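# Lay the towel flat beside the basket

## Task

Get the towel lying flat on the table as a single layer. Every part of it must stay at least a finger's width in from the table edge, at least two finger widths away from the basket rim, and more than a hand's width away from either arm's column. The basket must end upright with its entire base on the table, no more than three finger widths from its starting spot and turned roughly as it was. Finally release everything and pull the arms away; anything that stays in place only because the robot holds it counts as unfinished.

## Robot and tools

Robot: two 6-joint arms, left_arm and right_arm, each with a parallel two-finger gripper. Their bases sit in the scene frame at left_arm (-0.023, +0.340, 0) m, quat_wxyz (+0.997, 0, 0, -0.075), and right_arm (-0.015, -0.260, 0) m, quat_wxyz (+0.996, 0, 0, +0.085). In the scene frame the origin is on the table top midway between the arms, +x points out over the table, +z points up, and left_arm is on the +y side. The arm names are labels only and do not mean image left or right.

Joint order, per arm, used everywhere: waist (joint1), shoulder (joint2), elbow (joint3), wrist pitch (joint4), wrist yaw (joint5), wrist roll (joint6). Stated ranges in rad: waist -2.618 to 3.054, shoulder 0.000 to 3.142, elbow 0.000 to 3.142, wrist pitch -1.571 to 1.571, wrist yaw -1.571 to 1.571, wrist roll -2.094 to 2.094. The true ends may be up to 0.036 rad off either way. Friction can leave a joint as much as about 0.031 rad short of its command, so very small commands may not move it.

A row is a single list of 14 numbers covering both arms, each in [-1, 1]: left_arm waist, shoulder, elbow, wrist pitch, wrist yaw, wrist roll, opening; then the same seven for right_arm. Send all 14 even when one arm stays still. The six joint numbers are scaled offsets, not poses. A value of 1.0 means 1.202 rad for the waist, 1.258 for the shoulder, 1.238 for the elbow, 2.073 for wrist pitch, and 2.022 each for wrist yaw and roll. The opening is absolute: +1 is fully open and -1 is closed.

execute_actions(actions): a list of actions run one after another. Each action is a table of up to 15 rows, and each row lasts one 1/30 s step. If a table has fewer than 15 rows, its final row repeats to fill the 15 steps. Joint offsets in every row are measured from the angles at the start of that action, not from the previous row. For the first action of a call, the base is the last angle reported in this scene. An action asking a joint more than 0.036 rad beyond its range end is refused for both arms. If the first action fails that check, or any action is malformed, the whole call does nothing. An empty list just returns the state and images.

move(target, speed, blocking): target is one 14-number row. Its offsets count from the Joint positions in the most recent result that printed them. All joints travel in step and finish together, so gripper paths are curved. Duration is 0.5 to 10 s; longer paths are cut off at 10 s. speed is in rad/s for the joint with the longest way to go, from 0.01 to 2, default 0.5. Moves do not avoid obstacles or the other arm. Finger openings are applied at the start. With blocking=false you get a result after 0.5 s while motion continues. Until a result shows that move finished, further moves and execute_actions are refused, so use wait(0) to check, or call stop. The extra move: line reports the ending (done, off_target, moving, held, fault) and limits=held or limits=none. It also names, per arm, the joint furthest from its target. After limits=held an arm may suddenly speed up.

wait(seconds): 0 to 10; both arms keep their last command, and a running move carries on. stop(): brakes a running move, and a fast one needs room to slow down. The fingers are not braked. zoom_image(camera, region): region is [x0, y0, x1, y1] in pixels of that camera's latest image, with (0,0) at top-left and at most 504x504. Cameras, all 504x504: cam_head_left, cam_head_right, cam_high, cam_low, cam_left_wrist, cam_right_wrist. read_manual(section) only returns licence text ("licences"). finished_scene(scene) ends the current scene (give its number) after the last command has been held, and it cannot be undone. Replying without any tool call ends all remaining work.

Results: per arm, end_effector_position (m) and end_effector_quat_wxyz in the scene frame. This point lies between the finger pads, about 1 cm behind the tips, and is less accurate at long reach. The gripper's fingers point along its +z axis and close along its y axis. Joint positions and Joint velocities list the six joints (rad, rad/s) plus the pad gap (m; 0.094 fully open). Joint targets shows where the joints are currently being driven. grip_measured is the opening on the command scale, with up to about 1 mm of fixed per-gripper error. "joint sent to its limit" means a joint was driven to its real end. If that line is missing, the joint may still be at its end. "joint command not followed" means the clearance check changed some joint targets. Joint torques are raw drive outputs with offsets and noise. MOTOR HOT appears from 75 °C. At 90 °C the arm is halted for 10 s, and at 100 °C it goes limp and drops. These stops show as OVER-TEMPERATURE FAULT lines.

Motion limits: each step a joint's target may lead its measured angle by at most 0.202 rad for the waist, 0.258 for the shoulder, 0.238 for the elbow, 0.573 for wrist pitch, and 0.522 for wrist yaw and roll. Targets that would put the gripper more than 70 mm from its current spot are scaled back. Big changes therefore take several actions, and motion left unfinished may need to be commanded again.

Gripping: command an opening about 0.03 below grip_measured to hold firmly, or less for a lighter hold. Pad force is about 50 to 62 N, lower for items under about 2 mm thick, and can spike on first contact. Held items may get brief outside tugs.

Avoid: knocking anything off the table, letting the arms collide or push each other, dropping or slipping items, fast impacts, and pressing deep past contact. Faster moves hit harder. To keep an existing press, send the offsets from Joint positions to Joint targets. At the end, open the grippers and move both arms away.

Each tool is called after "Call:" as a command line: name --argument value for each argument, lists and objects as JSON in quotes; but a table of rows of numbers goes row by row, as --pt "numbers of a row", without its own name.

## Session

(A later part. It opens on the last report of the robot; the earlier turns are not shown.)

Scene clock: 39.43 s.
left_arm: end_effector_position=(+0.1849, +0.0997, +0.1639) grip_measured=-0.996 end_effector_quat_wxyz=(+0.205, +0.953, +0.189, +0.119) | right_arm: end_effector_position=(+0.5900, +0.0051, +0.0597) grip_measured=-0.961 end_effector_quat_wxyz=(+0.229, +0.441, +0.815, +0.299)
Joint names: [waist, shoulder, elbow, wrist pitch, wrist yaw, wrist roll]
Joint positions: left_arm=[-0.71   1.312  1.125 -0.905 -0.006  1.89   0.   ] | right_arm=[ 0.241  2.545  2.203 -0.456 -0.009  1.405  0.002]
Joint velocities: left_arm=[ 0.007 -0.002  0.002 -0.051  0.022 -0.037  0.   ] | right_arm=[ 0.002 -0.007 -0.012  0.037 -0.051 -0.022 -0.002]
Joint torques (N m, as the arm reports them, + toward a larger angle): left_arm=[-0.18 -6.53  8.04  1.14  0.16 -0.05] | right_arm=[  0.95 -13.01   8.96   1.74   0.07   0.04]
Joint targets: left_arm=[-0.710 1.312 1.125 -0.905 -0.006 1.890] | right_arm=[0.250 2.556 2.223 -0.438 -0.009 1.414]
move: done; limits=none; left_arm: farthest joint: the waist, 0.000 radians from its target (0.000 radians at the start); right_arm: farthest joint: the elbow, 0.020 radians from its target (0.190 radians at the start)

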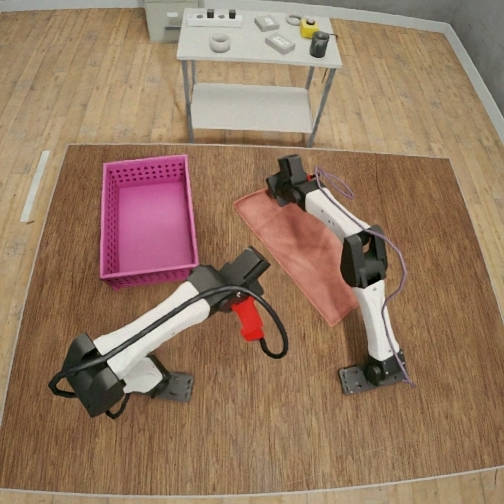

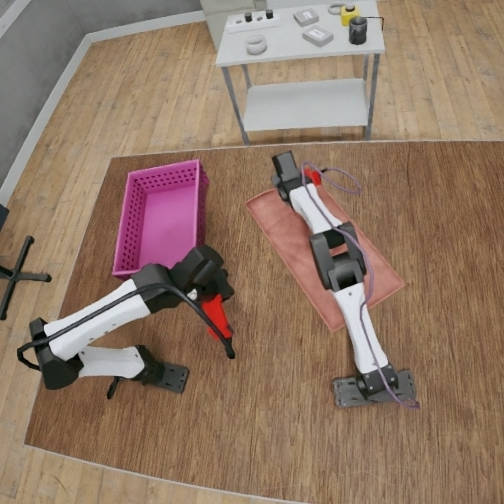

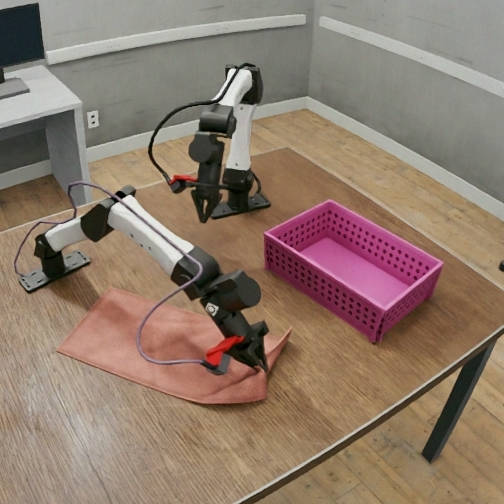

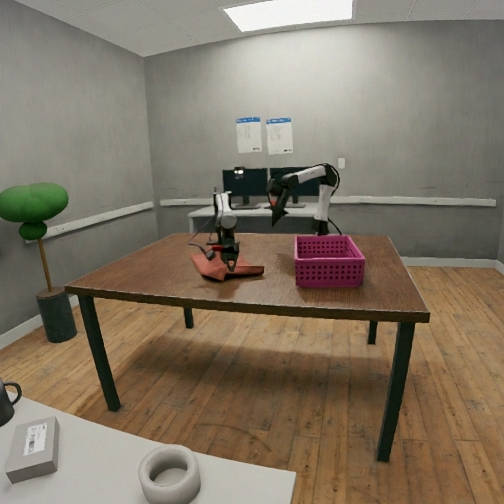

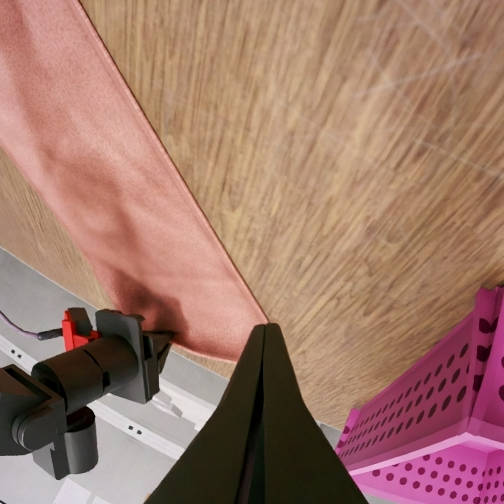

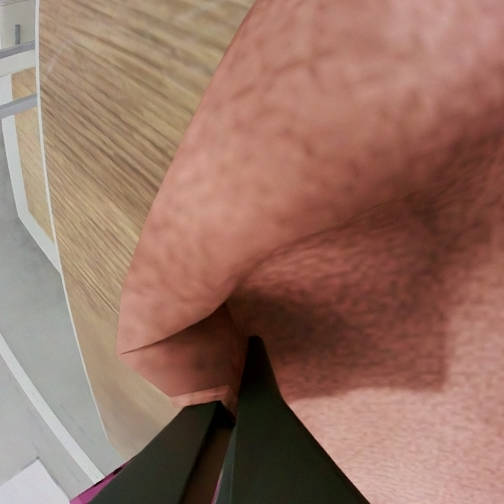

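Call:
zoom_image --camera "cam_high" --region '[160, 300, 320, 420]'

Call:
zoom_image --camera "cam_low" --region '[170, 220, 290, 300]'

Region (160, 300, 320, 420) of cam_high's 504x504 image, scaled by 3.150, with more detail than that image has; it fills the top 378 rows of this view, and the rest is white.

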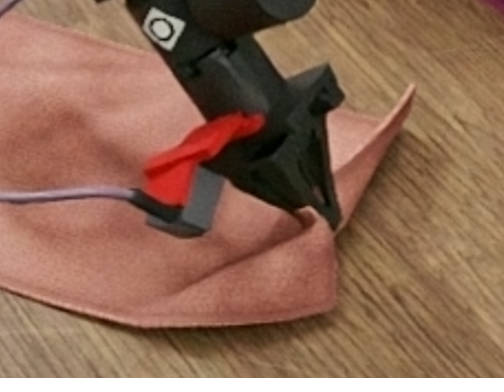

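Region (170, 220, 290, 300) of cam_low's 504x504 image, scaled by 4.200, with more detail than that image has.

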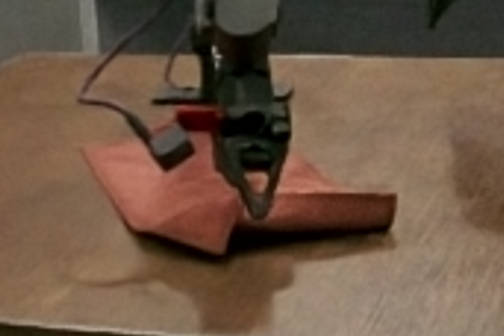

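Call:
execute_actions --actions '[[[0,0,0,0,0,0,-1, 0,0,0,0,0,0,-0.88],[0,0,0,0,0,0,-1, 0,0,0,0,0,0,-0.76],[0,0,0,0,0,0,-1, 0,0,0,0,0,0,-0.64],[0,0,0,0,0,0,-1, 0,0,0,0,0,0,-0.52],[0,0,0,0,0,0,-1, 0,0,0,0,0,0,-0.4],[0,0,0,0,0,0,-1, 0,0,0,0,0,0,-0.3],[0,0,0,0,0,0,-1, 0,0,0,0,0,0,-0.2]],[[0,0,0,0,0,0,-1, 0,-0.01,0,0,0,0,-0.1],[0,0,0,0,0,0,-1, 0,-0.018,0,0,0,0,0],[0,0,0,0,0,0,-1, 0,-0.026,0,0,0,0,0.1],[0,0,0,0,0,0,-1, 0,-0.034,0,0,0,0,0.2],[0,0,0,0,0,0,-1, 0,-0.042,0,0,0,0,0.2],[0,0,0,0,0,0,-1, 0,-0.05,0,0,0,0,0.2],[0,0,0,0,0,0,-1, 0,-0.058,0,0,0,0,0.2],[0,0,0,0,0,0,-1, 0,-0.066,0,0,0,0,0.2],[0,0,0,0,0,0,-1, 0,-0.074,0,0,0,0,0.2],[0,0,0,0,0,0,-1, 0,-0.082,0,0,0,0,0.2],[0,0,0,0,0,0,-1, 0,-0.09,0,0,0,0,0.2]]]'

Scene clock: 41.57 s.
left_arm: end_effector_position=(+0.1849, +0.0997, +0.1639) grip_measured=-0.996 end_effector_quat_wxyz=(+0.205, +0.953, +0.189, +0.119) | right_arm: end_effector_position=(+0.5920, +0.0060, +0.1343) grip_measured=+0.197 end_effector_quat_wxyz=(+0.262, +0.429, +0.794, +0.341)
Joint names: [waist, shoulder, elbow, wrist pitch, wrist yaw, wrist roll]
Joint positions: left_arm=[-0.71   1.312  1.125 -0.905 -0.006  1.89   0.   ] | right_arm=[ 0.241  2.43   2.203 -0.454 -0.009  1.405  0.056]
Joint velocities: left_arm=[ 0.002  0.002 -0.022 -0.051 -0.007 -0.051 -0.001] | right_arm=[ 0.002 -0.139 -0.007  0.125 -0.007  0.022 -0.001]
Joint torques (N m, as the arm reports them, + toward a larger angle): left_arm=[-0.2  -6.57  8.06  1.12  0.18 -0.03] | right_arm=[  0.14 -12.47   7.59   1.65   0.06  -0.07]
Joint targets: left_arm=[-0.710 1.312 1.125 -0.905 -0.006 1.890] | right_arm=[0.241 2.432 2.203 -0.456 -0.009 1.405]

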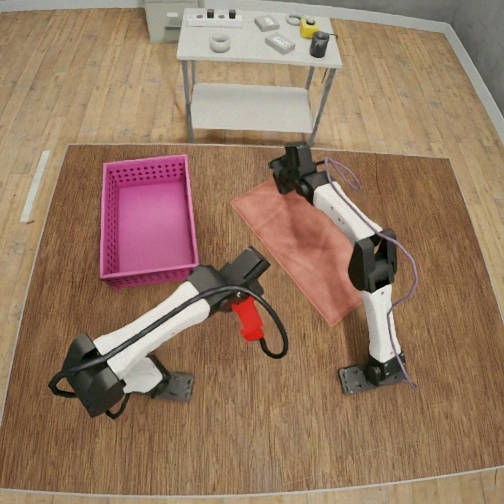

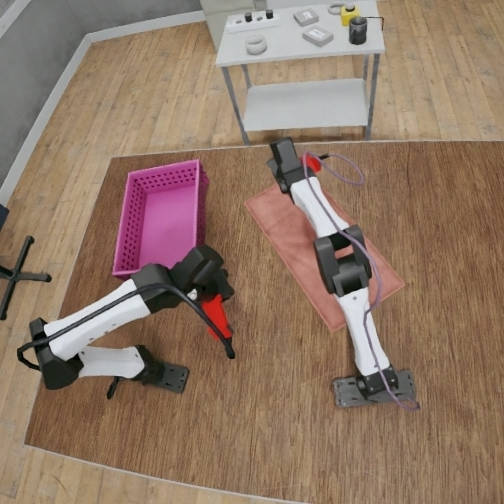

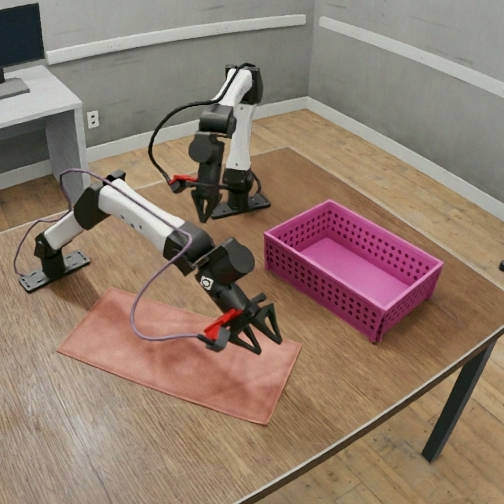

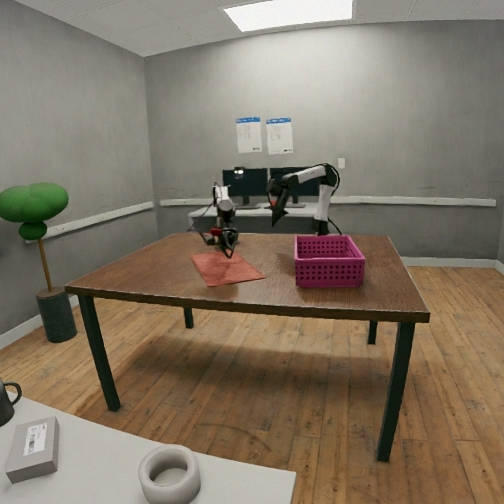

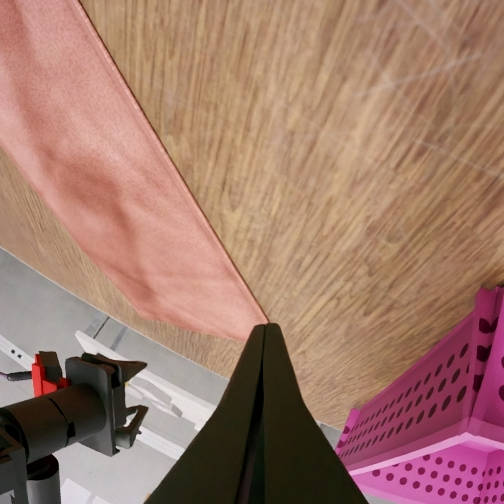

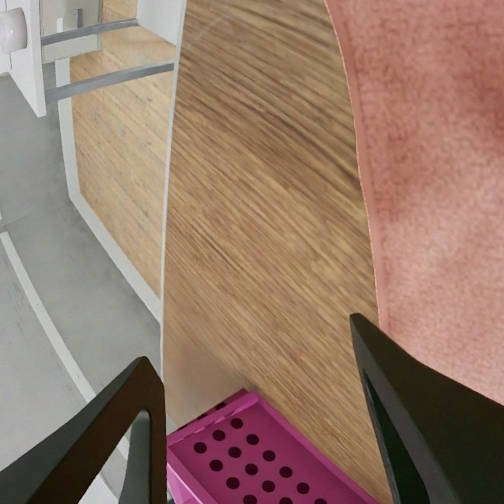

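Call:
move --target '[0,0,0,0,0,0,-1, -0.9,-0.898,-0.891,-0.215,0,0,0.2]' --speed 0.9

Scene clock: 43.67 s.
left_arm: end_effector_position=(+0.1849, +0.0997, +0.1639) grip_measured=-0.996 end_effector_quat_wxyz=(+0.205, +0.953, +0.189, +0.119) | right_arm: end_effector_position=(+0.2372, -0.4563, +0.1630) grip_measured=+0.197 end_effector_quat_wxyz=(+0.225, +0.834, +0.496, +0.091)
Joint names: [waist, shoulder, elbow, wrist pitch, wrist yaw, wrist roll]
Joint positions: left_arm=[-0.71   1.312  1.125 -0.905 -0.006  1.89   0.   ] | right_arm=[-0.835  1.312  1.116 -0.885 -0.007  1.405  0.056]
Joint velocities: left_arm=[ 0.017 -0.002  0.007  0.007 -0.022  0.022  0.001] | right_arm=[ 0.002 -0.002  0.012 -0.007 -0.007  0.037 -0.001]
Joint torques (N m, as the arm reports them, + toward a larger angle): left_arm=[-0.19 -6.51  8.1   1.11  0.18 -0.06] | right_arm=[-0.36 -4.69  5.82  1.06  0.07 -0.04]
Joint targets: left_arm=[-0.710 1.312 1.125 -0.905 -0.006 1.890] | right_arm=[-0.841 1.300 1.100 -0.900 -0.009 1.405]
move: done; limits=none; left_arm: farthest joint: the waist, 0.000 radians from its target (0.000 radians at the start); right_arm: farthest joint: the elbow, 0.016 radians from its target (1.103 radians at the start)

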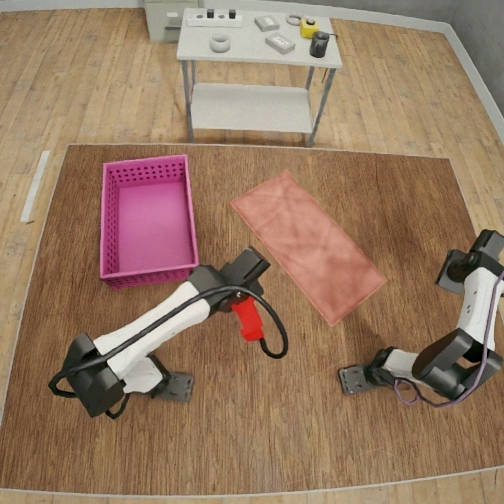

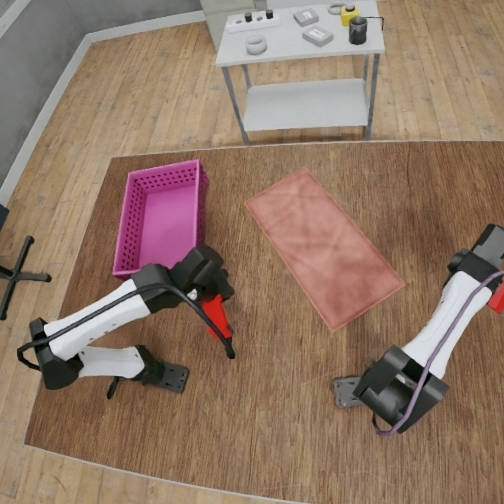

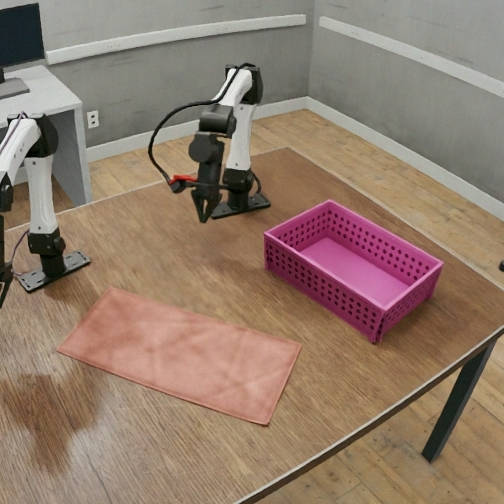

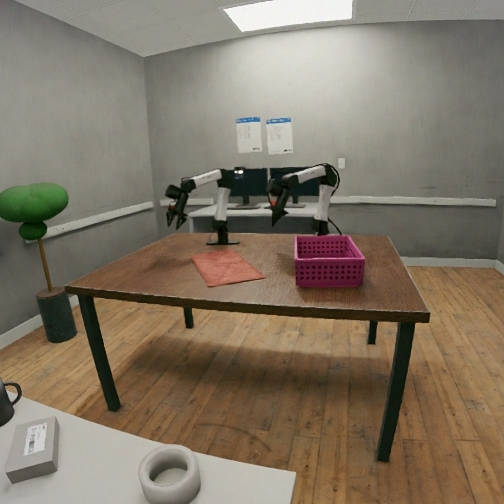

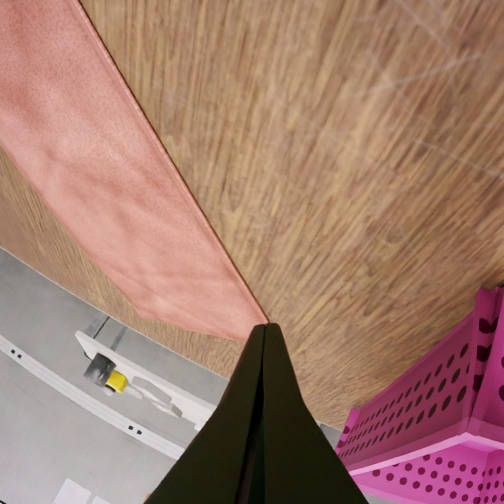

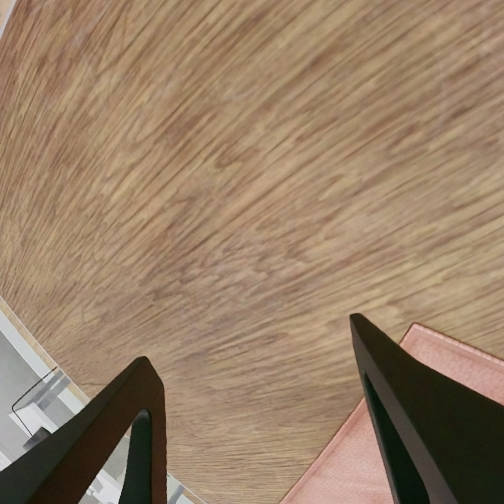

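Call:
execute_actions --actions '[]'

Scene clock: 44.13 s.
left_arm: end_effector_position=(+0.1849, +0.0997, +0.1639) grip_measured=-0.996 end_effector_quat_wxyz=(+0.205, +0.953, +0.189, +0.119) | right_arm: end_effector_position=(+0.2372, -0.4563, +0.1630) grip_measured=+0.197 end_effector_quat_wxyz=(+0.225, +0.834, +0.496, +0.091)
Joint names: [waist, shoulder, elbow, wrist pitch, wrist yaw, wrist roll]
Joint positions: left_arm=[-0.71   1.312  1.125 -0.905 -0.006  1.89   0.   ] | right_arm=[-0.835  1.312  1.116 -0.885 -0.007  1.405  0.056]
Joint velocities: left_arm=[ 0.002  0.017 -0.012 -0.037 -0.022  0.037 -0.001] | right_arm=[ 0.002 -0.022 -0.007 -0.066 -0.037 -0.022 -0.001]
Joint torques (N m, as the arm reports them, + toward a larger angle): left_arm=[-0.17 -6.53  8.01  1.13  0.19 -0.06] | right_arm=[-0.37 -4.67  5.8   1.05  0.08 -0.04]
Joint targets: left_arm=[-0.710 1.312 1.125 -0.905 -0.006 1.890] | right_arm=[-0.841 1.300 1.100 -0.900 -0.009 1.405]

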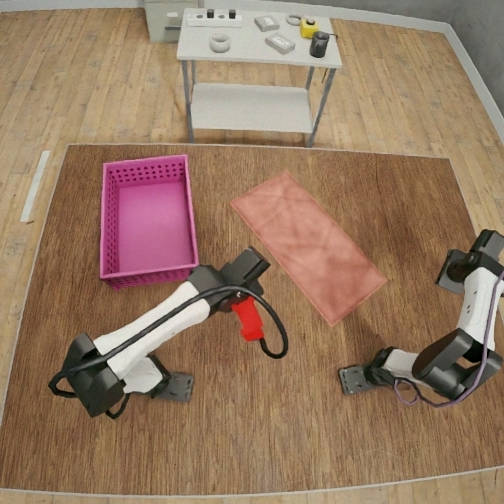

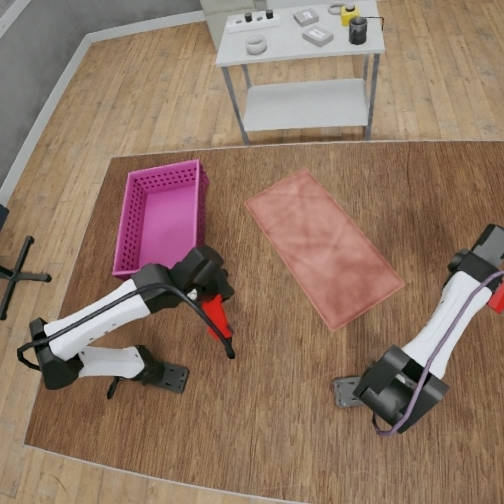

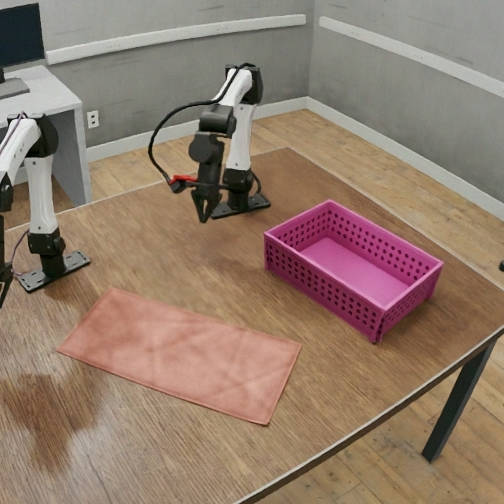

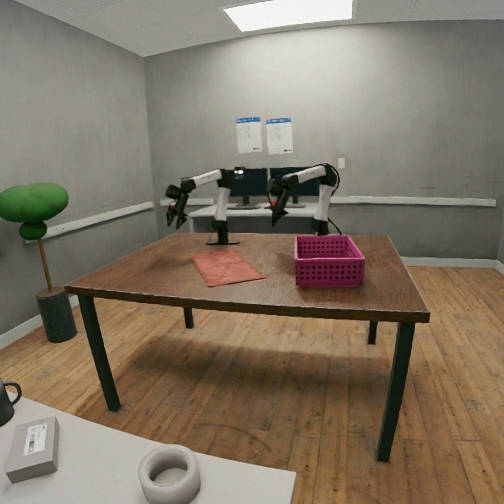

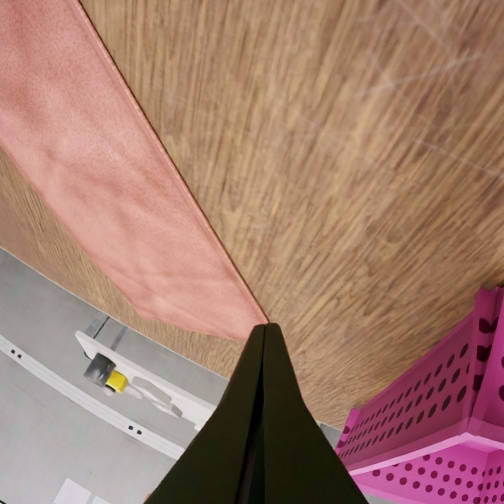

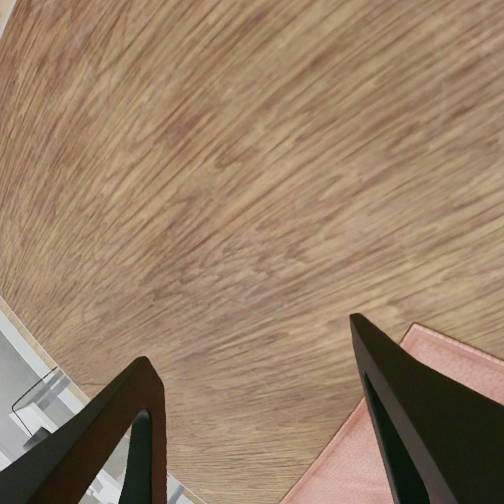

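Call:
zoom_image --camera "cam_high" --region '[20, 240, 320, 440]'

Region (20, 240, 320, 440) of cam_high's 504x504 image, scaled by 1.680, with more detail than that image has.

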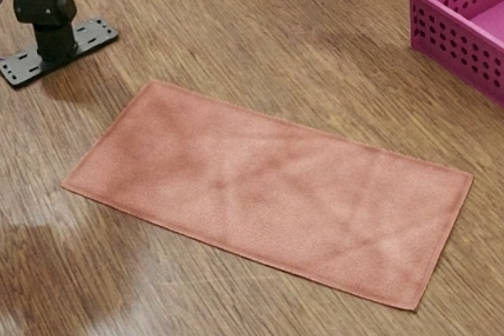

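The towel is flat in one layer, with the hem showing on all four edges, so I'm ending the scene.

Call:
finished_scene --scene 2

The scene is finished: the task was done.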